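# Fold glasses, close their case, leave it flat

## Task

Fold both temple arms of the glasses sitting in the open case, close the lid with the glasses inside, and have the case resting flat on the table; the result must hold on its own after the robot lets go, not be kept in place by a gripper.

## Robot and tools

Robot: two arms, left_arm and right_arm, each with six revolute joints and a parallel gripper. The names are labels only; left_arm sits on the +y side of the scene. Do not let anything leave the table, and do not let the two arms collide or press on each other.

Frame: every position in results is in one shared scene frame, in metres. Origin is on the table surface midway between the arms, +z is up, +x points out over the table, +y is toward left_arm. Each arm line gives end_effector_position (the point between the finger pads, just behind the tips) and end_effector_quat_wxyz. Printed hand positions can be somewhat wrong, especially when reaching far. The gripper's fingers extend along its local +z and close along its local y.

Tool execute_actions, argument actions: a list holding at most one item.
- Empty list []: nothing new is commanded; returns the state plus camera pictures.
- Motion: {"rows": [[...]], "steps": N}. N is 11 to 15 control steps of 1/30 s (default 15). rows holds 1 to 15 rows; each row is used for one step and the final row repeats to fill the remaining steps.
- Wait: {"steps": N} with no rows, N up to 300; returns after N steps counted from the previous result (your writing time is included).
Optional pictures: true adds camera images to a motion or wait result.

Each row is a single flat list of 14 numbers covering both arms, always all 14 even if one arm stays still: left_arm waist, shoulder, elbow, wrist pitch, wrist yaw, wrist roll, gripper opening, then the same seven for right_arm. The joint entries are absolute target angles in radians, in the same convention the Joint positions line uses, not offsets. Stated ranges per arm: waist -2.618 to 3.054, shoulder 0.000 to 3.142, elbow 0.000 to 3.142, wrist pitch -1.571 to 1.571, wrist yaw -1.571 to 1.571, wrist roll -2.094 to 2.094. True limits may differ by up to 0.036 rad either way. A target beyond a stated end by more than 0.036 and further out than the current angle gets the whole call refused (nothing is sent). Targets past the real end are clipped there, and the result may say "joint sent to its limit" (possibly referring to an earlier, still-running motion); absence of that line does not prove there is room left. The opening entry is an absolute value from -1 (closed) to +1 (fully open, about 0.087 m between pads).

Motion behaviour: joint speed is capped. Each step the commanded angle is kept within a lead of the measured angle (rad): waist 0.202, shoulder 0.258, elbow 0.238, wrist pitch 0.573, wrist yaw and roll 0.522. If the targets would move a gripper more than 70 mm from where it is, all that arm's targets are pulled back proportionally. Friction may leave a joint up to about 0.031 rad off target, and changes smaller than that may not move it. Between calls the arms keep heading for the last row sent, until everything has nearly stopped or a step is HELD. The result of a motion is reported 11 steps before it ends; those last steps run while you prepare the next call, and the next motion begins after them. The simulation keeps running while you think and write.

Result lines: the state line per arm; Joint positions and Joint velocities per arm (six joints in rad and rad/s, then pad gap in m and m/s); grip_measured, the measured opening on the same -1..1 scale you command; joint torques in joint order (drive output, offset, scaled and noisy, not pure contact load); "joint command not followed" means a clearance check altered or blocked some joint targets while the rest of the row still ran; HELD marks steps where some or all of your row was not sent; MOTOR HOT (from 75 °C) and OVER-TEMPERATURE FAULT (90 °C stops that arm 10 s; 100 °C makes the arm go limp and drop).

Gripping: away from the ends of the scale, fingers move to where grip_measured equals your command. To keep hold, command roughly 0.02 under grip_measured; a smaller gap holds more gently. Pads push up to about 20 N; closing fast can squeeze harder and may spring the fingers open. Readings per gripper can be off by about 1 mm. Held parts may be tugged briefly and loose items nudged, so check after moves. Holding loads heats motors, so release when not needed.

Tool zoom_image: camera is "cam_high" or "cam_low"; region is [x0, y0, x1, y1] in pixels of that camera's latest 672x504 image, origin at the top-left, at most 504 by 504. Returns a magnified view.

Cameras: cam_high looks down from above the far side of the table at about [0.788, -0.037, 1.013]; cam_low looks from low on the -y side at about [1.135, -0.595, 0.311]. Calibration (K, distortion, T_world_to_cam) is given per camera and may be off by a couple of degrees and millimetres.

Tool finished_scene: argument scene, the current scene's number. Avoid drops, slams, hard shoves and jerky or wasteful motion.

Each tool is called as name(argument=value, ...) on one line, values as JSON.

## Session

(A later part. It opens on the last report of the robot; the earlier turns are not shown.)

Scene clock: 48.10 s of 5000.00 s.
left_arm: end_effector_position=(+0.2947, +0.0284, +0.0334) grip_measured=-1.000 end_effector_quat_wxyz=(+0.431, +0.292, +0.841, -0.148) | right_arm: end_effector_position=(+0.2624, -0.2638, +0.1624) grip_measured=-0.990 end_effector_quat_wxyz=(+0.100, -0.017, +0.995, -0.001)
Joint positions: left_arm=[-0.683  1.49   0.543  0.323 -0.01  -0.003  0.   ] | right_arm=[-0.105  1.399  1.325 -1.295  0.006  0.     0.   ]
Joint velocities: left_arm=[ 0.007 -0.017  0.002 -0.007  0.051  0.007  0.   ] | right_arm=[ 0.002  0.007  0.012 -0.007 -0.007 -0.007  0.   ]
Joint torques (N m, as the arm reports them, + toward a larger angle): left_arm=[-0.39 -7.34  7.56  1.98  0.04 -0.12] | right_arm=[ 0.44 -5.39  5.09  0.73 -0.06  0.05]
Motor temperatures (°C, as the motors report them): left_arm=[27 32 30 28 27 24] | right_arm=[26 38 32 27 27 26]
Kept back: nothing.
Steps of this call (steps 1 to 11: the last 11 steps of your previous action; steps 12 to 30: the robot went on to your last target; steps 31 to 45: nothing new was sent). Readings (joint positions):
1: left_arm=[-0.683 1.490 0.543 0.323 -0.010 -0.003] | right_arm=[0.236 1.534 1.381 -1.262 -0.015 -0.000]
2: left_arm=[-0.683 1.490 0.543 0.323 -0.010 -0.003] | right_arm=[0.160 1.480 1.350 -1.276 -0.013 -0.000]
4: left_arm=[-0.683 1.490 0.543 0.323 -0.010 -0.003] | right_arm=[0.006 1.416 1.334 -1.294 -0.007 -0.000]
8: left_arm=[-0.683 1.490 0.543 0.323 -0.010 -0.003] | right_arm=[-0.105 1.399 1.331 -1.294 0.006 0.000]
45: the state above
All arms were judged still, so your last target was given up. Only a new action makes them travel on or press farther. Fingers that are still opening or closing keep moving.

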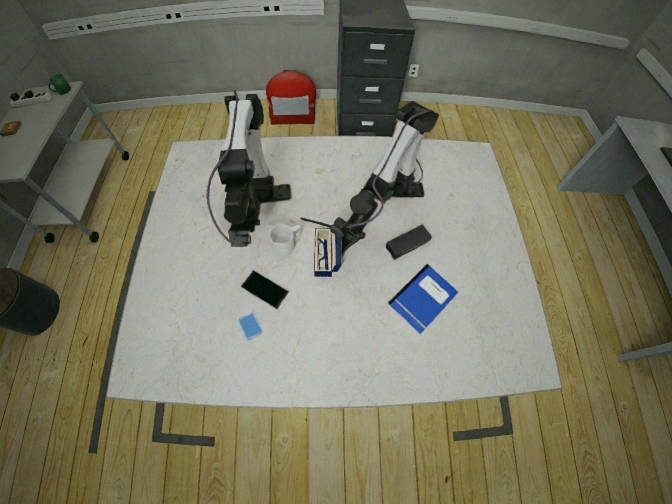

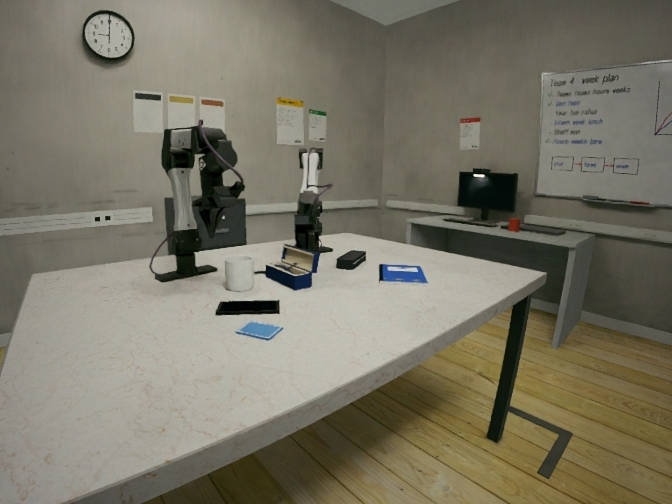

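execute_actions(actions=[{"rows":[[-0.6,1.477,0.55,0.33,0,0,-1,0.1,1.85,1.7,-1.42,-0.5,0,-1]]}])

execute_actions(actions=[{"steps":30}])

execute_actions(actions=[{"rows":[[-0.6,1.325,0.69,0.04,0,0,-1,0.1,2.04,1.47,-0.99,-0.5,0,-1]]}])

execute_actions(actions=[{"steps":45}], pictures=true)

execute_actions(actions=[{"rows":[[-0.74,1.43,0.78,0.05,0,0,-1,0.1,2.04,1.47,-0.99,-0.5,0,-1]]}])

execute_actions(actions=[{"rows":[[-0.87,1.545,0.875,0.07,0,0,-1,0.1,2.04,1.47,-0.99,-0.5,0,-1]]}])

execute_actions(actions=[{"steps":45}], pictures=true)

zoom_image(camera="cam_low", region=[220, 200, 380, 320])

Scene clock: 49.20 s of 5000.00 s.
left_arm: end_effector_position=(+0.3092, +0.0478, +0.0334) grip_measured=-1.000 end_effector_quat_wxyz=(+0.435, +0.265, +0.850, -0.136) | right_arm: end_effector_position=(+0.2850, -0.1929, +0.1764) grip_measured=-0.990 end_effector_quat_wxyz=(+0.063, -0.086, +0.988, +0.107)
Joint positions: left_arm=[-0.615  1.49   0.543  0.323 -0.003 -0.003  0.   ] | right_arm=[ 0.022  1.582  1.534 -1.379 -0.204  0.002  0.   ]
Joint velocities: left_arm=[ 0.379 -0.027  0.007 -0.022 -0.051 -0.037  0.   ] | right_arm=[ 0.979  1.922  2.103 -0.3   -1.546  0.007 -0.002]
Joint torques (N m, as the arm reports them, + toward a larger angle): left_arm=[-0.46 -7.33  7.56  1.97 -0.03 -0.12] | right_arm=[ 0.16 -3.92  6.88  0.87 -0.08  0.03]
Motor temperatures (°C, as the motors report them): left_arm=[27 32 30 29 27 24] | right_arm=[26 38 32 27 27 26]
Steps of this call (steps 1 to 29: nothing new was sent; steps 30 to 33: the first 4 steps of this action). Readings (joint positions):
30: left_arm=[-0.673 1.490 0.543 0.323 -0.005 -0.003] | right_arm=[-0.091 1.421 1.352 -1.324 -0.033 0.002]
31: left_arm=[-0.653 1.490 0.543 0.323 -0.003 -0.003] | right_arm=[-0.056 1.464 1.405 -1.354 -0.090 0.002]
33: the state above

Scene clock: 50.20 s of 5000.00 s.
left_arm: end_effector_position=(+0.3116, +0.0512, +0.0334) grip_measured=-1.000 end_effector_quat_wxyz=(+0.436, +0.260, +0.851, -0.134) | right_arm: end_effector_position=(+0.3032, -0.1184, +0.1536) grip_measured=-0.990 end_effector_quat_wxyz=(-0.039, -0.113, +0.963, +0.240)
Joint positions: left_arm=[-0.603  1.49   0.543  0.323 -0.003 -0.003  0.   ] | right_arm=[ 0.101  1.864  1.685 -1.411 -0.49   0.002  0.   ]
Joint velocities: left_arm=[-0.002  0.012  0.007 -0.022 -0.007  0.007  0.   ] | right_arm=[-0.002  0.002  0.002 -0.037  0.022  0.022  0.   ]
Joint torques (N m, as the arm reports them, + toward a larger angle): left_arm=[ 0.29 -7.36  7.59  1.98 -0.01 -0.12] | right_arm=[ -0.02 -11.48   7.65   0.27  -0.37  -0.02]
Motor temperatures (°C, as the motors report them): left_arm=[27 32 30 29 27 24] | right_arm=[26 38 32 27 27 26]
Kept back: nothing.
Steps of this call (steps 1 to 11: the last 11 steps of your previous action; steps 12 to 30: the robot went on to your last target). Readings (joint positions):
1: left_arm=[-0.606 1.490 0.543 0.323 -0.003 -0.003] | right_arm=[0.052 1.654 1.603 -1.385 -0.261 0.002]
2: left_arm=[-0.603 1.490 0.543 0.323 -0.003 -0.003] | right_arm=[0.075 1.720 1.656 -1.378 -0.312 0.002]
4: left_arm=[-0.603 1.490 0.543 0.323 -0.003 -0.003] | right_arm=[0.099 1.812 1.685 -1.363 -0.382 0.002]
8: left_arm=[-0.603 1.490 0.543 0.323 -0.003 -0.003] | right_arm=[0.101 1.868 1.685 -1.388 -0.445 0.002]
30: the state above
All arms were judged still, so your last target was given up. Only a new action makes them travel on or press farther. Fingers that are still opening or closing keep moving.

Scene clock: 50.33 s of 5000.00 s.
left_arm: end_effector_position=(+0.3163, +0.0480, +0.0774) grip_measured=-1.000 end_effector_quat_wxyz=(+0.448, +0.258, +0.845, -0.137) | right_arm: end_effector_position=(+0.3194, -0.1138, +0.1126) grip_measured=-0.990 end_effector_quat_wxyz=(-0.029, -0.116, +0.963, +0.243)
Joint positions: left_arm=[-0.603  1.38   0.641  0.143 -0.003 -0.003  0.   ] | right_arm=[ 0.101  1.914  1.591 -1.247 -0.494  0.002  0.   ]
Joint velocities: left_arm=[-0.002 -0.857  0.667 -0.418 -0.022 -0.022  0.   ] | right_arm=[-0.007  0.759 -0.813  1.37   0.007 -0.051  0.001]
Joint torques (N m, as the arm reports them, + toward a larger angle): left_arm=[ 0.31 -6.23  8.29  1.49 -0.01 -0.12] | right_arm=[-0.1  -6.85  4.01  0.29 -0.31 -0.01]
Motor temperatures (°C, as the motors report them): left_arm=[27 32 30 29 27 24] | right_arm=[26 38 32 27 27 26]
Steps of this call (steps 1 to 4: the first 4 steps of this action). Readings (joint positions):
1: left_arm=[-0.603 1.473 0.563 0.265 -0.003 -0.003] | right_arm=[0.101 1.868 1.669 -1.382 -0.492 0.002]
2: left_arm=[-0.603 1.444 0.589 0.200 -0.003 -0.003] | right_arm=[0.101 1.873 1.645 -1.336 -0.494 0.002]
4: the state above

Scene clock: 51.83 s of 5000.00 s.
left_arm: end_effector_position=(+0.3143, +0.0494, +0.0972) grip_measured=-1.000 end_effector_quat_wxyz=(+0.449, +0.258, +0.844, -0.138) | right_arm: end_effector_position=(+0.3363, -0.1096, +0.0350) grip_measured=-0.990 end_effector_quat_wxyz=(-0.035, -0.114, +0.963, +0.242)
Joint positions: left_arm=[-0.603  1.326  0.685  0.049 -0.003 -0.003  0.   ] | right_arm=[ 0.101  2.054  1.473 -1.001 -0.494  0.002  0.   ]
Joint velocities: left_arm=[ 0.017 -0.012  0.007 -0.037 -0.007  0.037  0.   ] | right_arm=[ 0.002  0.007  0.017  0.022  0.081 -0.051  0.001]
Joint torques (N m, as the arm reports them, + toward a larger angle): left_arm=[ 0.31 -5.77  8.46  1.82 -0.01 -0.1 ] | right_arm=[  0.   -13.03   6.     0.46  -0.35  -0.03]
Motor temperatures (°C, as the motors report them): left_arm=[27 32 30 29 27 24] | right_arm=[26 39 32 27 27 26]
Kept back: nothing.
Steps of this call (steps 1 to 11: the last 11 steps of your previous action; steps 12 to 30: the robot went on to your last target; steps 31 to 45: nothing new was sent). Readings (joint positions):
1: left_arm=[-0.603 1.355 0.661 0.133 -0.003 -0.003] | right_arm=[0.101 1.943 1.562 -1.201 -0.494 0.002]
2: left_arm=[-0.603 1.339 0.675 0.129 -0.003 -0.003] | right_arm=[0.101 1.974 1.535 -1.158 -0.494 0.002]
4: left_arm=[-0.603 1.326 0.685 0.120 -0.003 -0.003] | right_arm=[0.101 2.029 1.496 -1.099 -0.494 0.002]
8: left_arm=[-0.603 1.326 0.685 0.077 -0.003 -0.003] | right_arm=[0.101 2.056 1.473 -1.049 -0.494 0.002]
45: the state above
All arms were judged still, so your last target was given up. Only a new action makes them travel on or press farther. Fingers that are still opening or closing keep moving.

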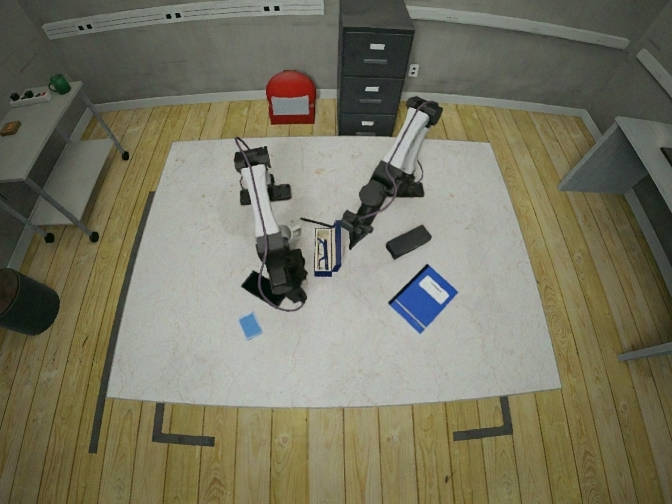

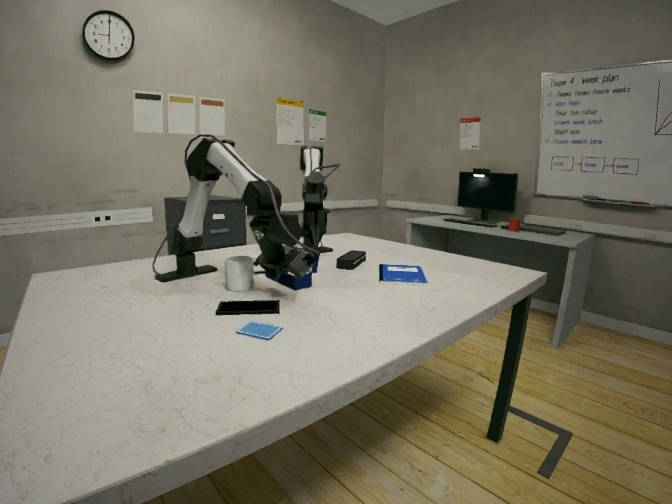

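Scene clock: 51.97 s of 5000.00 s.
left_arm: end_effector_position=(+0.3033, +0.0062, +0.0987) grip_measured=-1.000 end_effector_quat_wxyz=(+0.440, +0.304, +0.830, -0.158) | right_arm: end_effector_position=(+0.3363, -0.1096, +0.0350) grip_measured=-0.990 end_effector_quat_wxyz=(-0.035, -0.114, +0.963, +0.242)
Joint positions: left_arm=[-0.715  1.4    0.753  0.049 -0.012 -0.001  0.   ] | right_arm=[ 0.101  2.054  1.473 -1.001 -0.494  0.002  0.   ]
Joint velocities: left_arm=[-0.574  0.32   0.256  0.051  0.139 -0.066  0.   ] | right_arm=[-0.012  0.017  0.022 -0.066 -0.022 -0.051 -0.001]
Joint torques (N m, as the arm reports them, + toward a larger angle): left_arm=[ 0.87 -5.71  8.9   1.83 -0.06 -0.13] | right_arm=[ -0.01 -13.06   5.99   0.46  -0.34  -0.01]
Motor temperatures (°C, as the motors report them): left_arm=[27 32 30 29 27 24] | right_arm=[26 39 32 27 27 26]
Steps of this call (steps 1 to 4: the first 4 steps of this action). Readings (joint positions):
1: left_arm=[-0.620 1.337 0.696 0.043 -0.011 -0.003] | right_arm=[0.101 2.054 1.473 -1.001 -0.494 0.002]
2: left_arm=[-0.656 1.362 0.719 0.043 -0.012 -0.003] | right_arm=[0.101 2.054 1.473 -1.001 -0.494 0.002]
4: the state above

Scene clock: 52.47 s of 5000.00 s.
left_arm: end_effector_position=(+0.2898, -0.0466, +0.0986) grip_measured=-1.000 end_effector_quat_wxyz=(+0.431, +0.353, +0.811, -0.179) | right_arm: end_effector_position=(+0.3357, -0.1105, +0.0348) grip_measured=-0.990 end_effector_quat_wxyz=(-0.036, -0.114, +0.963, +0.240)
Joint positions: left_arm=[-0.838  1.509  0.848  0.06  -0.024  0.001  0.   ] | right_arm=[ 0.101  2.054  1.473 -1.005 -0.49   0.001  0.   ]
Joint velocities: left_arm=[-0.545  0.422  0.335  0.125  0.022 -0.081  0.   ] | right_arm=[ 0.012  0.007 -0.002  0.037 -0.007  0.051 -0.001]
Joint torques (N m, as the arm reports them, + toward a larger angle): left_arm=[ 0.23 -6.78  8.27  1.76  0.19 -0.2 ] | right_arm=[  0.1  -13.07   6.08   0.48  -0.4    0.  ]
Motor temperatures (°C, as the motors report them): left_arm=[27 32 30 29 27 24] | right_arm=[26 39 32 27 27 26]
Steps of this call (steps 1 to 11: the last 11 steps of your previous action; steps 12 to 15: the first 4 steps of this action). Readings (joint positions):
12: left_arm=[-0.754 1.427 0.774 0.043 -0.013 -0.001] | right_arm=[0.101 2.054 1.473 -1.000 -0.492 0.001]
13: left_arm=[-0.785 1.459 0.805 0.044 -0.021 -0.000] | right_arm=[0.101 2.054 1.473 -1.001 -0.491 0.001]
15: the state above

Scene clock: 53.97 s of 5000.00 s.
left_arm: end_effector_position=(+0.2828, -0.0563, +0.0962) grip_measured=-1.000 end_effector_quat_wxyz=(+0.426, +0.365, +0.807, -0.185) | right_arm: end_effector_position=(+0.3357, -0.1105, +0.0348) grip_measured=-0.990 end_effector_quat_wxyz=(-0.036, -0.114, +0.963, +0.240)
Joint positions: left_arm=[-0.864  1.525  0.856  0.064 -0.019  0.001  0.   ] | right_arm=[ 0.101  2.054  1.473 -1.005 -0.49   0.001  0.   ]
Joint velocities: left_arm=[ 0.012  0.007  0.002  0.022 -0.022  0.037  0.   ] | right_arm=[-0.012 -0.007 -0.012 -0.007 -0.051 -0.007 -0.001]
Joint torques (N m, as the arm reports them, + toward a larger angle): left_arm=[-0.32 -5.93  9.57  1.99  0.14 -0.15] | right_arm=[ -0.18 -13.04   6.     0.47  -0.38  -0.02]
Motor temperatures (°C, as the motors report them): left_arm=[27 32 31 29 27 24] | right_arm=[26 40 32 27 27 26]
Kept back: nothing.
Steps of this call (steps 1 to 11: the last 11 steps of your previous action; steps 12 to 30: the robot went on to your last target; steps 31 to 45: nothing new was sent). Readings (joint positions):
1: left_arm=[-0.853 1.519 0.855 0.063 -0.023 0.001] | right_arm=[0.101 2.054 1.473 -1.005 -0.490 0.001]
2: left_arm=[-0.861 1.523 0.856 0.064 -0.022 0.001] | right_arm=[0.101 2.054 1.473 -1.005 -0.490 0.001]
4: left_arm=[-0.864 1.525 0.856 0.064 -0.020 0.001] | right_arm=[0.101 2.054 1.473 -1.005 -0.490 0.001]
8: left_arm=[-0.864 1.525 0.856 0.064 -0.019 0.001] | right_arm=[0.101 2.054 1.473 -1.005 -0.490 0.001]
45: the state above
All arms were judged still, so your last target was given up. Only a new action makes them travel on or press farther. Fingers that are still opening or closing keep moving.

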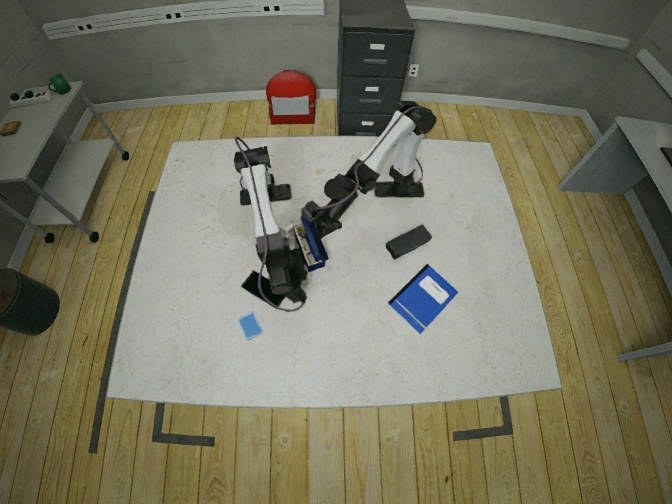

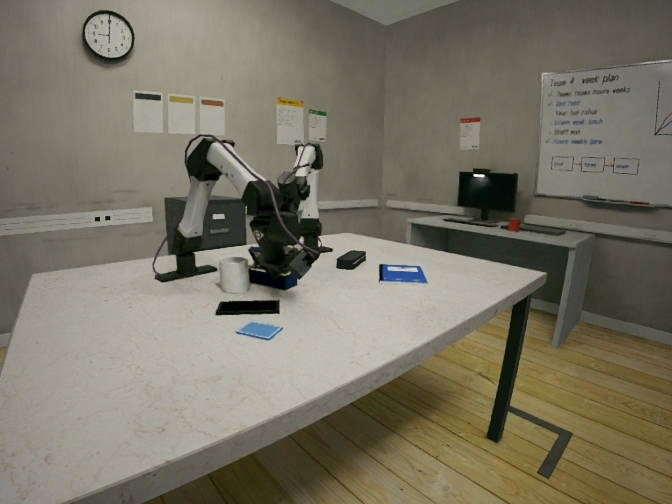

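Region (220, 200, 380, 320) of cam_low's 672x504 image, scaled by 3.150, with more detail than that image has; it fills the top 378 rows of this view, and the rest is white.

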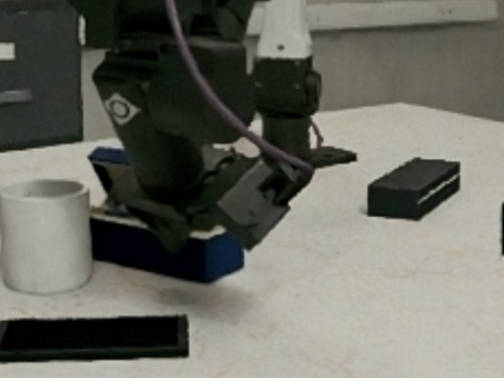

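execute_actions(actions=[{"rows":[[-0.3,1.4,1.3,-1.3,0,0,-1,-0.3,1.4,1.3,-1.3,0,0,-1]],"steps":15}])

execute_actions(actions=[{"steps":90}], pictures=true)

Scene clock: 55.73 s of 5000.00 s.
left_arm: end_effector_position=(+0.3115, -0.0054, +0.1211) grip_measured=-1.000 end_effector_quat_wxyz=(+0.382, +0.319, +0.856, -0.141) | right_arm: end_effector_position=(+0.3175, -0.1645, +0.0461) grip_measured=-0.990 end_effector_quat_wxyz=(-0.043, -0.074, +0.982, +0.168)
Joint positions: left_arm=[-0.72   1.494  1.022 -0.259 -0.003  0.001  0.   ] | right_arm=[ 0.02   1.945  1.395 -1.08  -0.343  0.     0.   ]
Joint velocities: left_arm=[ 1.394 -0.325  1.458 -2.103  0.007 -0.095  0.   ] | right_arm=[-0.999 -1.101 -0.535 -0.799  1.062  0.007  0.   ]
Joint torques (N m, as the arm reports them, + toward a larger angle): left_arm=[  0.34 -10.85  10.02   1.91  -0.02  -0.15] | right_arm=[ -1.16 -13.92   5.65   0.32  -0.15   0.03]
Motor temperatures (°C, as the motors report them): left_arm=[27 32 31 29 27 24] | right_arm=[26 41 32 27 27 26]
Steps of this call (steps 1 to 49: nothing new was sent; steps 50 to 53: the first 4 steps of this action). Readings (joint positions):
50: left_arm=[-0.848 1.520 0.884 -0.007 -0.010 0.001] | right_arm=[0.094 2.041 1.463 -1.008 -0.460 0.000]
51: left_arm=[-0.814 1.514 0.926 -0.101 -0.003 0.001] | right_arm=[0.079 2.015 1.439 -1.027 -0.420 0.000]
53: the state above

Scene clock: 58.73 s of 5000.00 s.
left_arm: end_effector_position=(+0.2214, +0.1930, +0.1458) grip_measured=-1.000 end_effector_quat_wxyz=(+0.069, +0.150, +0.986, -0.008) | right_arm: end_effector_position=(+0.2593, -0.3073, +0.1663) grip_measured=-0.990 end_effector_quat_wxyz=(+0.111, +0.082, +0.990, -0.004)
Joint positions: left_arm=[-0.306  1.419  1.275 -1.287 -0.006  0.001  0.   ] | right_arm=[-0.305  1.38   1.323 -1.291 -0.01   0.001  0.   ]
Joint velocities: left_arm=[-0.027  0.002 -0.007  0.037 -0.007  0.11   0.   ] | right_arm=[-0.007 -0.017 -0.002  0.007 -0.037 -0.022  0.001]
Joint torques (N m, as the arm reports them, + toward a larger angle): left_arm=[ 0.46 -7.28  9.44  0.57  0.02 -0.15] | right_arm=[ 0.36 -3.48  5.21  0.7   0.1   0.01]
Motor temperatures (°C, as the motors report them): left_arm=[27 32 31 29 27 24] | right_arm=[26 40 32 27 27 26]
Kept back: nothing.
Steps of this call (steps 1 to 11: the last 11 steps of your previous action; steps 12 to 45: the robot went on to your last target; steps 46 to 90: nothing new was sent). Readings (joint positions):
1: left_arm=[-0.670 1.484 1.074 -0.332 -0.002 0.001] | right_arm=[-0.017 1.904 1.379 -1.105 -0.307 0.000]
2: left_arm=[-0.620 1.474 1.126 -0.401 -0.002 0.001] | right_arm=[-0.058 1.861 1.366 -1.122 -0.275 0.001]
4: left_arm=[-0.520 1.452 1.209 -0.528 -0.002 0.001] | right_arm=[-0.148 1.765 1.351 -1.157 -0.214 0.001]
8: left_arm=[-0.352 1.420 1.271 -0.778 -0.005 0.001] | right_arm=[-0.294 1.510 1.331 -1.214 -0.095 0.001]
90: the state above
All arms were judged still, so your last target was given up. Only a new action makes them travel on or press farther. Fingers that are still opening or closing keep moving.

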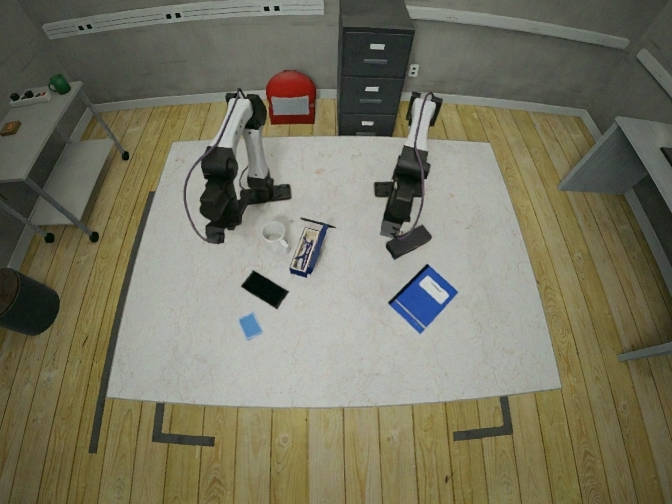

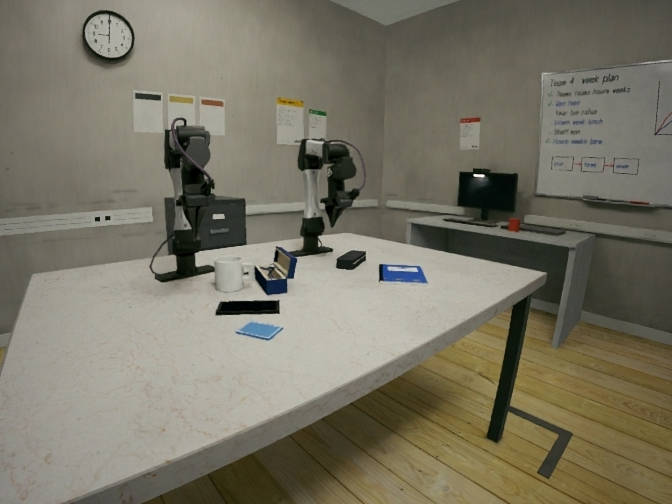

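execute_actions(actions=[{"rows":[[-0.68,1.87,1.44,-0.47,0,0,-1,0.17,1.7,1.5,-1.3,0,0,-1]],"steps":15}])

execute_actions(actions=[{"steps":30}])

execute_actions(actions=[{"rows":[[-0.68,1.87,1.44,-0.47,0,0,-1,0.17,1.92,1.39,-1.03,0,0,-1]],"steps":15}])

execute_actions(actions=[{"steps":60}], pictures=true)

Scene clock: 59.63 s of 5000.00 s.
left_arm: end_effector_position=(+0.2627, +0.1552, +0.1411) grip_measured=-1.000 end_effector_quat_wxyz=(+0.123, +0.192, +0.974, -0.020) | right_arm: end_effector_position=(+0.3042, -0.2609, +0.1570) grip_measured=-0.990 end_effector_quat_wxyz=(+0.081, -0.018, +0.997, -0.002)
Joint positions: left_arm=[-0.395  1.507  1.331 -1.145 -0.009  0.001  0.   ] | right_arm=[-0.099  1.592  1.481 -1.298  0.008  0.003  0.   ]
Joint velocities: left_arm=[-0.799  0.882  0.403  1.458 -0.095 -0.066  0.   ] | right_arm=[ 1.819  1.648  0.53   0.593 -0.066 -0.037 -0.   ]
Joint torques (N m, as the arm reports them, + toward a larger angle): left_arm=[-0.6  -4.66  8.66  0.84 -0.01 -0.15] | right_arm=[ 2.1  -6.75  5.82 -0.1  -0.1  -0.02]
Motor temperatures (°C, as the motors report them): left_arm=[27 32 31 29 27 24] | right_arm=[26 40 32 27 27 26]
Steps of this call (steps 1 to 23: nothing new was sent; steps 24 to 27: the first 4 steps of this action). Readings (joint positions):
24: left_arm=[-0.316 1.428 1.282 -1.273 -0.009 0.001] | right_arm=[-0.279 1.410 1.355 -1.319 0.003 0.003]
25: left_arm=[-0.339 1.449 1.298 -1.237 -0.009 0.001] | right_arm=[-0.225 1.467 1.410 -1.334 0.006 0.003]
27: the state above

Scene clock: 60.63 s of 5000.00 s.
left_arm: end_effector_position=(+0.3627, -0.0288, +0.0819) grip_measured=-1.000 end_effector_quat_wxyz=(+0.289, +0.318, +0.898, -0.100) | right_arm: end_effector_position=(+0.2972, -0.1809, +0.1263) grip_measured=-0.990 end_effector_quat_wxyz=(+0.025, -0.158, +0.987, +0.008)
Joint positions: left_arm=[-0.686  1.88   1.416 -0.487 -0.004  0.001  0.   ] | right_arm=[ 0.18   1.718  1.49  -1.292 -0.008  0.001  0.   ]
Joint velocities: left_arm=[-0.002  0.002  0.002 -0.007 -0.022 -0.022  0.   ] | right_arm=[-0.002 -0.002 -0.007 -0.022 -0.037 -0.007  0.   ]
Joint torques (N m, as the arm reports them, + toward a larger angle): left_arm=[  0.57 -11.87   9.98   1.69  -0.01  -0.16] | right_arm=[ -0.67 -10.31   7.53   0.4    0.07   0.04]
Motor temperatures (°C, as the motors report them): left_arm=[27 32 31 29 27 24] | right_arm=[26 40 32 27 27 26]
Kept back: nothing.
Steps of this call (steps 1 to 11: the last 11 steps of your previous action; steps 12 to 30: the robot went on to your last target). Readings (joint positions):
1: left_arm=[-0.423 1.539 1.343 -1.098 -0.009 0.001] | right_arm=[-0.032 1.641 1.490 -1.280 0.009 0.003]
2: left_arm=[-0.452 1.572 1.353 -1.050 -0.009 0.001] | right_arm=[0.036 1.680 1.490 -1.270 0.009 0.003]
4: left_arm=[-0.510 1.640 1.368 -0.954 -0.009 0.001] | right_arm=[0.147 1.722 1.490 -1.271 -0.000 0.002]
8: left_arm=[-0.621 1.786 1.393 -0.757 -0.009 0.001] | right_arm=[0.188 1.719 1.490 -1.281 -0.008 0.001]
30: the state above

Scene clock: 60.77 s of 5000.00 s.
left_arm: end_effector_position=(+0.3628, -0.0288, +0.0819) grip_measured=-1.000 end_effector_quat_wxyz=(+0.289, +0.318, +0.898, -0.100) | right_arm: end_effector_position=(+0.3188, -0.1738, +0.0869) grip_measured=-0.990 end_effector_quat_wxyz=(+0.021, -0.158, +0.987, +0.007)
Joint positions: left_arm=[-0.686  1.88   1.416 -0.486 -0.004  0.001  0.   ] | right_arm=[ 0.18   1.821  1.456 -1.163 -0.008  0.001  0.   ]
Joint velocities: left_arm=[ 0.002 -0.017 -0.012  0.037 -0.037  0.022  0.   ] | right_arm=[ 0.032  1.175 -0.413  1.092  0.037  0.007  0.002]
Joint torques (N m, as the arm reports them, + toward a larger angle): left_arm=[  0.47 -11.89  10.07   1.72   0.    -0.16] | right_arm=[-0.53 -7.26  3.8   0.19  0.09  0.04]
Motor temperatures (°C, as the motors report them): left_arm=[27 32 31 29 27 24] | right_arm=[26 40 32 27 27 26]
Steps of this call (steps 1 to 4: the first 4 steps of this action). Readings (joint positions):
1: left_arm=[-0.686 1.880 1.416 -0.487 -0.004 0.001] | right_arm=[0.180 1.728 1.485 -1.274 -0.008 0.001]
2: left_arm=[-0.686 1.880 1.416 -0.486 -0.004 0.001] | right_arm=[0.180 1.749 1.479 -1.240 -0.008 0.001]
4: the state above

Scene clock: 62.77 s of 5000.00 s.
left_arm: end_effector_position=(+0.3628, -0.0289, +0.0820) grip_measured=-1.000 end_effector_quat_wxyz=(+0.289, +0.318, +0.898, -0.100) | right_arm: end_effector_position=(+0.3245, -0.1719, +0.0372) grip_measured=-0.990 end_effector_quat_wxyz=(-0.005, -0.158, +0.987, +0.003)
Joint positions: left_arm=[-0.686  1.88   1.416 -0.486 -0.004  0.001  0.   ] | right_arm=[ 0.18   1.933  1.395 -1.041 -0.008  0.001  0.   ]
Joint velocities: left_arm=[-0.002  0.012  0.002 -0.022  0.037 -0.066  0.   ] | right_arm=[-0.017  0.022 -0.022  0.007  0.007  0.007 -0.001]
Joint torques (N m, as the arm reports them, + toward a larger angle): left_arm=[  0.48 -11.9    9.99   1.71  -0.01  -0.16] | right_arm=[ -0.58 -11.87   6.07   0.46   0.09   0.01]
Motor temperatures (°C, as the motors report them): left_arm=[27 32 31 29 27 24] | right_arm=[26 41 32 27 27 26]
Kept back: nothing.
Steps of this call (steps 1 to 11: the last 11 steps of your previous action; steps 12 to 30: the robot went on to your last target; steps 31 to 60: nothing new was sent). Readings (joint positions):
1: left_arm=[-0.686 1.880 1.416 -0.486 -0.004 0.001] | right_arm=[0.180 1.859 1.441 -1.131 -0.008 0.001]
2: left_arm=[-0.686 1.880 1.416 -0.486 -0.004 0.001] | right_arm=[0.180 1.891 1.426 -1.107 -0.008 0.001]
4: left_arm=[-0.686 1.880 1.416 -0.486 -0.004 0.001] | right_arm=[0.180 1.929 1.402 -1.082 -0.008 0.001]
8: left_arm=[-0.686 1.880 1.416 -0.486 -0.004 0.001] | right_arm=[0.180 1.933 1.395 -1.061 -0.008 0.001]
60: the state above
All arms were judged still, so your last target was given up. Only a new action makes them travel on or press farther. Fingers that are still opening or closing keep moving.

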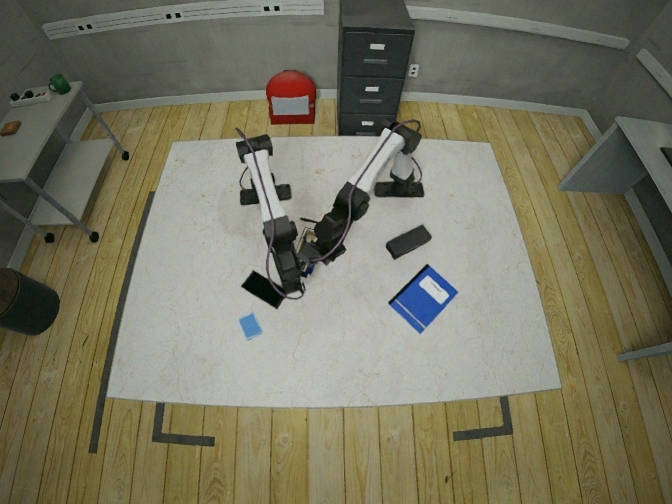

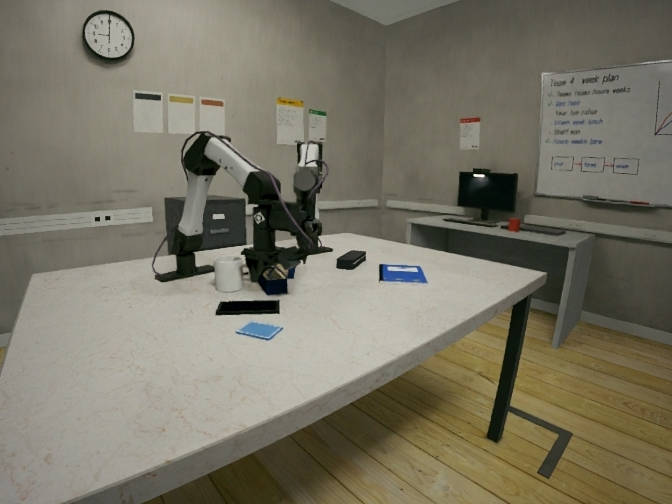

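execute_actions(actions=[{"rows":[[-0.68,1.87,1.44,-0.47,0,0,-1,0.17,1.75,1.5,-1.25,0,0,-1]],"steps":15}])

execute_actions(actions=[{"rows":[[-0.68,1.87,1.44,-0.47,0,0,-1,-0.22,1.75,1.5,-1.25,-0.45,0,-1]],"steps":15}])

execute_actions(actions=[{"steps":20}])

execute_actions(actions=[{"rows":[[-0.68,1.87,1.44,-0.47,0,0,-1,-0.22,1.98,1.39,-0.97,-0.45,0,-1]],"steps":15}])

execute_actions(actions=[{"steps":60}], pictures=true)

Scene clock: 63.43 s of 5000.00 s.
left_arm: end_effector_position=(+0.3629, -0.0289, +0.0820) grip_measured=-1.000 end_effector_quat_wxyz=(+0.289, +0.318, +0.898, -0.100) | right_arm: end_effector_position=(+0.3167, -0.1744, +0.0809) grip_measured=-0.990 end_effector_quat_wxyz=(+0.013, -0.158, +0.987, +0.006)
Joint positions: left_arm=[-0.686  1.88   1.416 -0.485 -0.004  0.001  0.   ] | right_arm=[ 0.18   1.831  1.443 -1.155 -0.008  0.001  0.   ]
Joint velocities: left_arm=[-0.012  0.007 -0.002 -0.037 -0.022 -0.037  0.   ] | right_arm=[ 0.017 -1.116  0.574 -0.667 -0.007 -0.022 -0.001]
Joint torques (N m, as the arm reports them, + toward a larger angle): left_arm=[  0.49 -11.88  10.03   1.71  -0.01  -0.16] | right_arm=[ -0.56 -11.16   8.41   0.42   0.07   0.03]
Motor temperatures (°C, as the motors report them): left_arm=[27 32 31 29 27 24] | right_arm=[26 41 32 27 27 26]
Steps of this call (steps 1 to 16: nothing new was sent; steps 17 to 20: the first 4 steps of this action). Readings (joint positions):
17: left_arm=[-0.686 1.880 1.416 -0.486 -0.004 0.001] | right_arm=[0.180 1.923 1.402 -1.060 -0.008 0.001]
18: left_arm=[-0.686 1.880 1.416 -0.485 -0.004 0.001] | right_arm=[0.180 1.901 1.411 -1.096 -0.008 0.001]
20: the state above

Scene clock: 63.93 s of 5000.00 s.
left_arm: end_effector_position=(+0.3629, -0.0289, +0.0820) grip_measured=-1.000 end_effector_quat_wxyz=(+0.289, +0.318, +0.898, -0.100) | right_arm: end_effector_position=(+0.3206, -0.1899, +0.1294) grip_measured=-0.990 end_effector_quat_wxyz=(+0.042, -0.064, +0.988, +0.137)
Joint positions: left_arm=[-0.686  1.88   1.416 -0.485 -0.004  0.001  0.   ] | right_arm=[-0.024  1.735  1.501 -1.236 -0.269 -0.     0.   ]
Joint velocities: left_arm=[-0.007 -0.012  0.012 -0.007  0.022  0.037  0.   ] | right_arm=[-1.995 -0.007 -0.002  0.007 -1.223 -0.022 -0.001]
Joint torques (N m, as the arm reports them, + toward a larger angle): left_arm=[  0.49 -11.9   10.03   1.69  -0.02  -0.15] | right_arm=[-0.55 -7.61  6.69  0.43 -0.07  0.03]
Motor temperatures (°C, as the motors report them): left_arm=[27 33 32 29 27 24] | right_arm=[26 41 32 27 27 26]
Steps of this call (steps 1 to 11: the last 11 steps of your previous action; steps 12 to 15: the first 4 steps of this action). Readings (joint positions):
12: left_arm=[-0.686 1.880 1.416 -0.485 -0.004 0.001] | right_arm=[0.155 1.735 1.501 -1.235 -0.082 -0.000]
13: left_arm=[-0.686 1.880 1.416 -0.485 -0.004 0.001] | right_arm=[0.109 1.735 1.501 -1.236 -0.163 -0.000]
15: the state above

Scene clock: 64.60 s of 5000.00 s.
left_arm: end_effector_position=(+0.3629, -0.0289, +0.0820) grip_measured=-1.000 end_effector_quat_wxyz=(+0.289, +0.318, +0.898, -0.100) | right_arm: end_effector_position=(+0.3312, -0.2230, +0.1397) grip_measured=-0.990 end_effector_quat_wxyz=(+0.056, +0.033, +0.974, +0.215)
Joint positions: left_arm=[-0.686  1.88   1.416 -0.485 -0.004  0.001  0.   ] | right_arm=[-0.229  1.735  1.501 -1.242 -0.438 -0.     0.   ]
Joint velocities: left_arm=[-0.002  0.002  0.002  0.051 -0.037 -0.022  0.   ] | right_arm=[ 0.007 -0.007 -0.002 -0.022  0.037  0.066  0.001]
Joint torques (N m, as the arm reports them, + toward a larger angle): left_arm=[  0.5  -11.91  10.02   1.71  -0.01  -0.16] | right_arm=[ 0.75 -7.75  6.8   0.45 -0.34  0.  ]
Motor temperatures (°C, as the motors report them): left_arm=[27 33 32 29 27 24] | right_arm=[26 41 32 27 27 26]
Kept back: nothing.
Steps of this call (steps 1 to 11: the last 11 steps of your previous action; steps 12 to 20: the robot went on to your last target). Readings (joint positions):
1: left_arm=[-0.686 1.880 1.416 -0.485 -0.004 0.001] | right_arm=[-0.096 1.735 1.501 -1.236 -0.305 -0.000]
2: left_arm=[-0.686 1.880 1.416 -0.485 -0.004 0.001] | right_arm=[-0.160 1.735 1.501 -1.236 -0.329 -0.000]
4: left_arm=[-0.686 1.880 1.416 -0.485 -0.004 0.001] | right_arm=[-0.235 1.735 1.501 -1.236 -0.358 -0.000]
8: left_arm=[-0.686 1.880 1.416 -0.485 -0.004 0.001] | right_arm=[-0.235 1.735 1.501 -1.238 -0.403 -0.000]
20: the state above

Scene clock: 64.73 s of 5000.00 s.
left_arm: end_effector_position=(+0.3629, -0.0289, +0.0820) grip_measured=-1.000 end_effector_quat_wxyz=(+0.289, +0.318, +0.898, -0.100) | right_arm: end_effector_position=(+0.3529, -0.2241, +0.0996) grip_measured=-0.990 end_effector_quat_wxyz=(+0.047, +0.035, +0.974, +0.218)
Joint positions: left_arm=[-0.686  1.88   1.416 -0.485 -0.004  0.001  0.   ] | right_arm=[-0.229  1.844  1.473 -1.122 -0.443 -0.     0.   ]
Joint velocities: left_arm=[-0.007  0.002  0.007 -0.007  0.022 -0.066  0.   ] | right_arm=[-0.002  1.233 -0.413  1.106 -0.007 -0.022 -0.001]
Joint torques (N m, as the arm reports them, + toward a larger angle): left_arm=[  0.49 -11.89   9.99   1.7   -0.01  -0.16] | right_arm=[ 0.64 -6.49  3.27  0.31 -0.3   0.  ]
Motor temperatures (°C, as the motors report them): left_arm=[27 33 32 29 27 24] | right_arm=[26 41 32 27 27 26]
Steps of this call (steps 1 to 4: the first 4 steps of this action). Readings (joint positions):
1: left_arm=[-0.686 1.880 1.416 -0.485 -0.004 0.001] | right_arm=[-0.229 1.746 1.497 -1.226 -0.440 -0.000]
2: left_arm=[-0.686 1.880 1.416 -0.485 -0.004 0.001] | right_arm=[-0.229 1.769 1.493 -1.194 -0.442 -0.000]
4: the state above

Scene clock: 66.73 s of 5000.00 s.
left_arm: end_effector_position=(+0.3629, -0.0289, +0.0820) grip_measured=-1.000 end_effector_quat_wxyz=(+0.289, +0.318, +0.898, -0.100) | right_arm: end_effector_position=(+0.3545, -0.2242, +0.0320) grip_measured=-0.990 end_effector_quat_wxyz=(+0.002, +0.045, +0.974, +0.220)
Joint positions: left_arm=[-0.686  1.88   1.416 -0.485 -0.004  0.001  0.   ] | right_arm=[-0.229  1.996  1.391 -0.981 -0.443 -0.     0.   ]
Joint velocities: left_arm=[ 0.012 -0.002 -0.002 -0.022  0.022 -0.081  0.   ] | right_arm=[ 0.017 -0.012 -0.002 -0.051 -0.007  0.007 -0.001]
Joint torques (N m, as the arm reports them, + toward a larger angle): left_arm=[  0.51 -11.87  10.05   1.7   -0.01  -0.15] | right_arm=[  0.79 -12.6    6.21   0.45  -0.33   0.02]
Motor temperatures (°C, as the motors report them): left_arm=[27 33 32 29 27 24] | right_arm=[26 42 32 27 27 26]
Kept back: nothing.
Steps of this call (steps 1 to 11: the last 11 steps of your previous action; steps 12 to 30: the robot went on to your last target; steps 31 to 60: nothing new was sent). Readings (joint positions):
1: left_arm=[-0.686 1.880 1.416 -0.485 -0.004 0.001] | right_arm=[-0.229 1.887 1.456 -1.087 -0.443 -0.000]
2: left_arm=[-0.686 1.880 1.416 -0.485 -0.004 0.001] | right_arm=[-0.229 1.927 1.439 -1.059 -0.443 -0.000]
4: left_arm=[-0.686 1.880 1.416 -0.485 -0.004 0.001] | right_arm=[-0.229 1.983 1.407 -1.028 -0.443 -0.000]
8: left_arm=[-0.686 1.880 1.416 -0.485 -0.004 0.001] | right_arm=[-0.229 1.997 1.391 -1.009 -0.443 -0.000]
60: the state above
All arms were judged still, so your last target was given up. Only a new action makes them travel on or press farther. Fingers that are still opening or closing keep moving.

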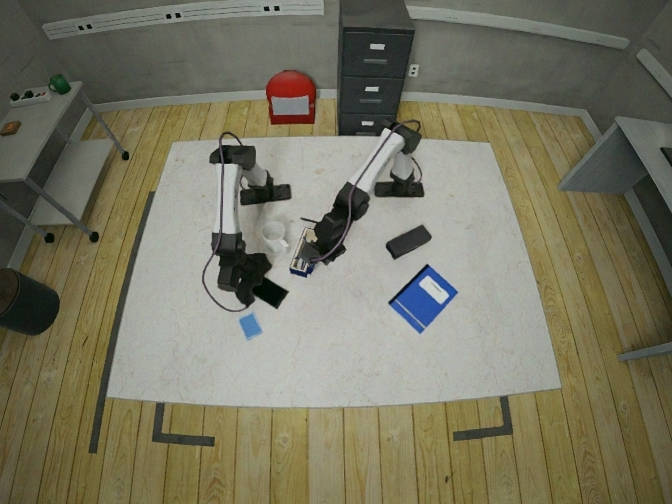

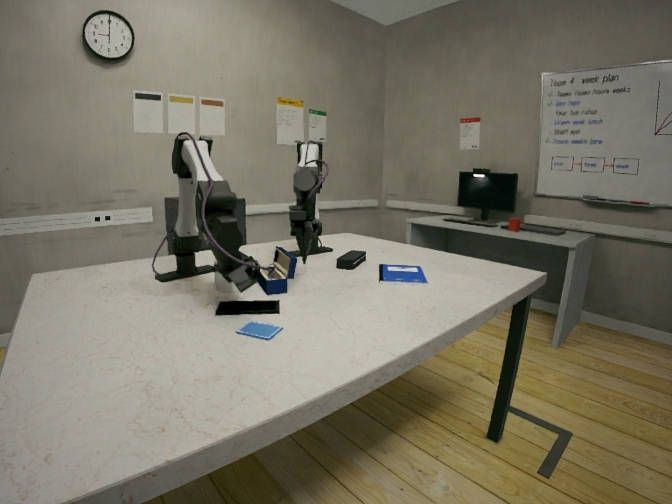

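execute_actions(actions=[{"rows":[[-0.76,1.9,1.52,-0.5,0,0,-1,-0.08,1.96,1.36,-0.96,-0.45,0,-1]],"steps":15}])

execute_actions(actions=[{"rows":[[-0.86,1.98,1.62,-0.52,0,0,-1,-0.08,1.96,1.36,-0.96,-0.45,0,-1]],"steps":15}])

execute_actions(actions=[{"steps":60}], pictures=true)

Scene clock: 67.33 s of 5000.00 s.
left_arm: end_effector_position=(+0.3592, -0.0555, +0.0981) grip_measured=-1.000 end_effector_quat_wxyz=(+0.303, +0.337, +0.884, -0.112) | right_arm: end_effector_position=(+0.3495, -0.1893, +0.0338) grip_measured=-0.990 end_effector_quat_wxyz=(-0.002, -0.010, +0.976, +0.218)
Joint positions: left_arm=[-0.735  1.894  1.483 -0.501 -0.006  0.001  0.   ] | right_arm=[-0.119  1.986  1.388 -0.971 -0.44   0.001  0.   ]
Joint velocities: left_arm=[-0.471  0.007  0.339 -0.022 -0.022  0.051  0.   ] | right_arm=[ 0.974 -0.1    0.007  0.007 -0.168 -0.125 -0.   ]
Joint torques (N m, as the arm reports them, + toward a larger angle): left_arm=[  0.32 -10.9    9.44   1.59   0.    -0.15] | right_arm=[ -1.29 -13.17   4.16   0.38  -0.22   0.  ]
Motor temperatures (°C, as the motors report them): left_arm=[27 33 32 29 27 24] | right_arm=[26 42 32 27 27 26]
Steps of this call (steps 1 to 14: nothing new was sent; steps 15 to 18: the first 4 steps of this action). Readings (joint positions):
15: left_arm=[-0.691 1.883 1.430 -0.497 -0.006 0.001] | right_arm=[-0.216 1.995 1.391 -0.979 -0.439 0.001]
16: left_arm=[-0.703 1.890 1.451 -0.502 -0.006 0.001] | right_arm=[-0.189 1.992 1.389 -0.975 -0.438 0.001]
18: the state above

Scene clock: 67.83 s of 5000.00 s.
left_arm: end_effector_position=(+0.3492, -0.0978, +0.1105) grip_measured=-1.000 end_effector_quat_wxyz=(+0.315, +0.369, +0.866, -0.123) | right_arm: end_effector_position=(+0.3465, -0.1768, +0.0350) grip_measured=-0.990 end_effector_quat_wxyz=(-0.003, -0.032, +0.976, +0.216)
Joint positions: left_arm=[-0.819  1.947  1.589 -0.522 -0.024  0.002  0.   ] | right_arm=[-0.077  1.981  1.388 -0.97  -0.436 -0.001  0.   ]
Joint velocities: left_arm=[-0.545  0.173  0.291  0.007 -0.037  0.037  0.   ] | right_arm=[-0.042 -0.007  0.002 -0.007  0.022 -0.022  0.001]
Joint torques (N m, as the arm reports them, + toward a larger angle): left_arm=[ -0.54 -10.18   9.22   1.57   0.18  -0.16] | right_arm=[  0.1  -12.91   4.11   0.49  -0.38   0.02]
Motor temperatures (°C, as the motors report them): left_arm=[27 33 32 29 27 24] | right_arm=[26 42 32 27 27 26]
Steps of this call (steps 1 to 11: the last 11 steps of your previous action; steps 12 to 15: the first 4 steps of this action). Readings (joint positions):
12: left_arm=[-0.768 1.904 1.520 -0.516 -0.012 0.002] | right_arm=[-0.071 1.981 1.388 -0.970 -0.441 -0.001]
13: left_arm=[-0.782 1.923 1.551 -0.524 -0.020 0.002] | right_arm=[-0.072 1.981 1.388 -0.970 -0.438 -0.001]
15: the state above

Scene clock: 69.83 s of 5000.00 s.
left_arm: end_effector_position=(+0.3352, -0.1139, +0.1087) grip_measured=-1.000 end_effector_quat_wxyz=(+0.311, +0.388, +0.858, -0.131) | right_arm: end_effector_position=(+0.3469, -0.1768, +0.0350) grip_measured=-0.990 end_effector_quat_wxyz=(-0.002, -0.032, +0.976, +0.216)
Joint positions: left_arm=[-0.86   1.959  1.599 -0.523 -0.019  0.002  0.   ] | right_arm=[-0.078  1.981  1.388 -0.969 -0.436 -0.001  0.   ]
Joint velocities: left_arm=[-0.002 -0.022  0.022 -0.081 -0.081 -0.095  0.   ] | right_arm=[-0.002 -0.007  0.002  0.007 -0.051 -0.037  0.   ]
Joint torques (N m, as the arm reports them, + toward a larger angle): left_arm=[  0.12 -10.36   9.94   1.65   0.12  -0.17] | right_arm=[ -0.11 -12.93   4.29   0.49  -0.4    0.01]
Motor temperatures (°C, as the motors report them): left_arm=[27 33 32 29 27 24] | right_arm=[26 43 32 27 27 26]
Kept back: nothing.
Steps of this call (steps 1 to 11: the last 11 steps of your previous action; steps 12 to 30: the robot went on to your last target; steps 31 to 60: nothing new was sent). Readings (joint positions):
1: left_arm=[-0.835 1.952 1.596 -0.520 -0.024 0.002] | right_arm=[-0.078 1.981 1.388 -0.971 -0.436 -0.001]
2: left_arm=[-0.847 1.954 1.599 -0.519 -0.024 0.002] | right_arm=[-0.078 1.981 1.388 -0.971 -0.436 -0.001]
4: left_arm=[-0.859 1.956 1.599 -0.519 -0.022 0.002] | right_arm=[-0.078 1.981 1.388 -0.971 -0.436 -0.001]
8: left_arm=[-0.860 1.959 1.599 -0.523 -0.019 0.002] | right_arm=[-0.078 1.981 1.388 -0.969 -0.436 -0.001]
60: the state above
All arms were judged still, so your last target was given up. Only a new action makes them travel on or press farther. Fingers that are still opening or closing keep moving.

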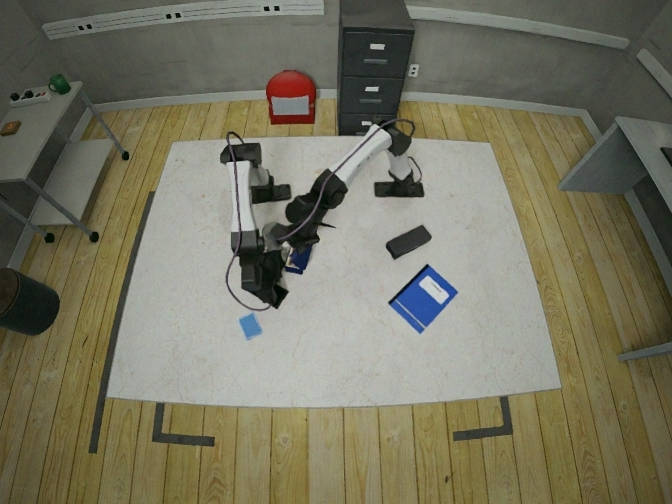

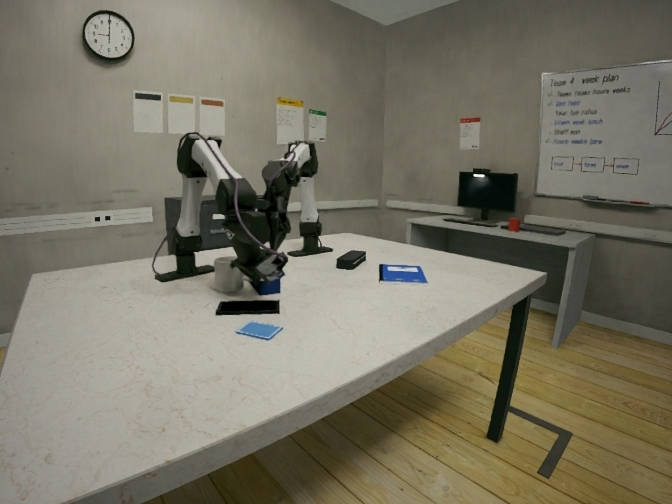

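Lid is tipping. Continue and press down.

execute_actions(actions=[{"rows":[[-0.91,2.03,1.66,-0.52,0,0,-1,-0.08,1.96,1.36,-0.96,-0.45,0,-1]],"steps":15}])

execute_actions(actions=[{"rows":[[-0.92,2.06,1.6,-0.48,0,0,-1,-0.3,1.9,1.36,-0.96,-0.45,0,-1]],"steps":15}])

execute_actions(actions=[{"steps":60}], pictures=true)

Scene clock: 70.50 s of 5000.00 s.
left_arm: end_effector_position=(+0.3308, -0.1291, +0.1035) grip_measured=-1.000 end_effector_quat_wxyz=(+0.308, +0.399, +0.853, -0.135) | right_arm: end_effector_position=(+0.3469, -0.1768, +0.0350) grip_measured=-0.990 end_effector_quat_wxyz=(-0.002, -0.032, +0.976, +0.217)
Joint positions: left_arm=[-0.886  1.998  1.636 -0.524 -0.019  0.002  0.   ] | right_arm=[-0.078  1.981  1.388 -0.969 -0.437 -0.001  0.   ]
Joint velocities: left_arm=[-0.276  0.256  0.061  0.125 -0.007 -0.066  0.   ] | right_arm=[ 0.012 -0.002 -0.012 -0.081 -0.081  0.022  0.   ]
Joint torques (N m, as the arm reports them, + toward a larger angle): left_arm=[ -0.46 -10.97   9.79   1.55   0.1   -0.17] | right_arm=[ -0.12 -12.9    4.36   0.5   -0.35   0.01]
Motor temperatures (°C, as the motors report them): left_arm=[27 33 32 29 27 24] | right_arm=[26 43 32 27 27 26]
Steps of this call (steps 1 to 16: nothing new was sent; steps 17 to 20: the first 4 steps of this action). Readings (joint positions):
17: left_arm=[-0.863 1.965 1.608 -0.527 -0.019 0.002] | right_arm=[-0.078 1.981 1.388 -0.969 -0.436 -0.001]
18: left_arm=[-0.869 1.976 1.621 -0.528 -0.019 0.002] | right_arm=[-0.078 1.981 1.388 -0.969 -0.436 -0.001]
20: the state above

Scene clock: 71.00 s of 5000.00 s.
left_arm: end_effector_position=(+0.3226, -0.1393, +0.0889) grip_measured=-1.000 end_effector_quat_wxyz=(+0.299, +0.411, +0.850, -0.138) | right_arm: end_effector_position=(+0.3592, -0.2277, +0.0470) grip_measured=-0.990 end_effector_quat_wxyz=(+0.034, +0.044, +0.973, +0.223)
Joint positions: left_arm=[-0.909  2.028  1.628 -0.5   -0.012  0.002  0.   ] | right_arm=[-0.242  1.938  1.378 -0.965 -0.453 -0.002  0.   ]
Joint velocities: left_arm=[-0.032  0.134 -0.081  0.037 -0.037  0.007  0.   ] | right_arm=[-1.507 -0.364 -0.002  0.168  0.095  0.007 -0.   ]
Joint torques (N m, as the arm reports them, + toward a larger angle): left_arm=[ -0.44 -10.7    5.92   1.68   0.06  -0.16] | right_arm=[  2.55 -12.22   5.3    0.38  -0.35   0.06]
Motor temperatures (°C, as the motors report them): left_arm=[27 34 32 29 27 24] | right_arm=[26 43 32 27 27 26]
Steps of this call (steps 1 to 11: the last 11 steps of your previous action; steps 12 to 15: the first 4 steps of this action). Readings (joint positions):
12: left_arm=[-0.906 2.018 1.635 -0.517 -0.016 0.002] | right_arm=[-0.096 1.975 1.385 -0.968 -0.446 -0.002]
13: left_arm=[-0.907 2.019 1.633 -0.511 -0.014 0.002] | right_arm=[-0.134 1.963 1.379 -0.968 -0.453 -0.002]
15: the state above

Scene clock: 73.00 s of 5000.00 s.
left_arm: end_effector_position=(+0.3199, -0.1392, +0.0767) grip_measured=-1.000 end_effector_quat_wxyz=(+0.288, +0.414, +0.853, -0.135) | right_arm: end_effector_position=(+0.3640, -0.2511, +0.0541) grip_measured=-0.990 end_effector_quat_wxyz=(+0.056, +0.073, +0.972, +0.216)
Joint positions: left_arm=[-0.912  2.047  1.618 -0.494 -0.009  0.002  0.   ] | right_arm=[-0.308  1.912  1.378 -0.959 -0.444 -0.002  0.   ]
Joint velocities: left_arm=[-0.007 -0.017 -0.012 -0.022 -0.051  0.037  0.   ] | right_arm=[ 0.017  0.007  0.002 -0.066 -0.066 -0.007 -0.   ]
Joint torques (N m, as the arm reports them, + toward a larger angle): left_arm=[ -0.43 -11.74   6.32   1.72   0.04  -0.17] | right_arm=[  0.61 -11.81   5.22   0.53  -0.32   0.03]
Motor temperatures (°C, as the motors report them): left_arm=[27 34 32 29 27 24] | right_arm=[26 44 32 27 27 26]
Kept back: nothing.
Steps of this call (steps 1 to 11: the last 11 steps of your previous action; steps 12 to 30: the robot went on to your last target; steps 31 to 60: nothing new was sent). Readings (joint positions):
1: left_arm=[-0.910 2.033 1.626 -0.498 -0.012 0.002] | right_arm=[-0.286 1.927 1.378 -0.961 -0.449 -0.002]
2: left_arm=[-0.911 2.038 1.623 -0.498 -0.011 0.002] | right_arm=[-0.315 1.919 1.378 -0.959 -0.446 -0.002]
4: left_arm=[-0.912 2.045 1.618 -0.497 -0.011 0.002] | right_arm=[-0.330 1.912 1.378 -0.959 -0.444 -0.002]
8: left_arm=[-0.912 2.047 1.618 -0.494 -0.009 0.002] | right_arm=[-0.311 1.912 1.378 -0.959 -0.444 -0.002]
60: the state above
All arms were judged still, so your last target was given up. Only a new action makes them travel on or press farther. Fingers that are still opening or closing keep moving.

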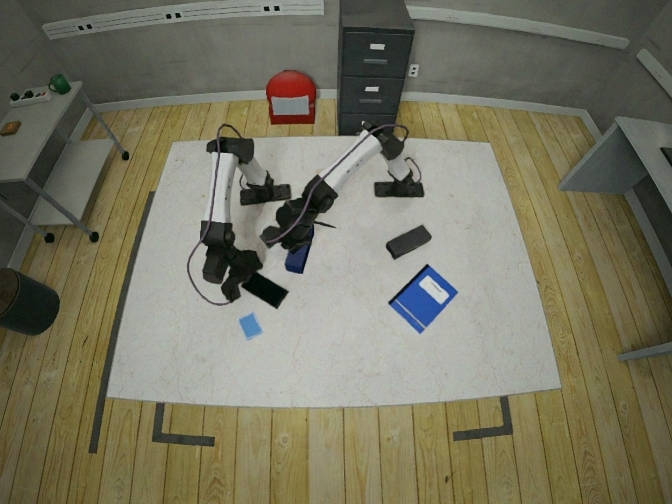

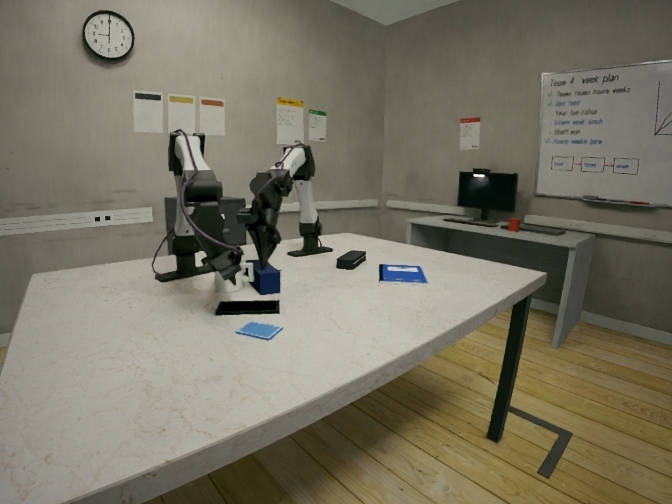

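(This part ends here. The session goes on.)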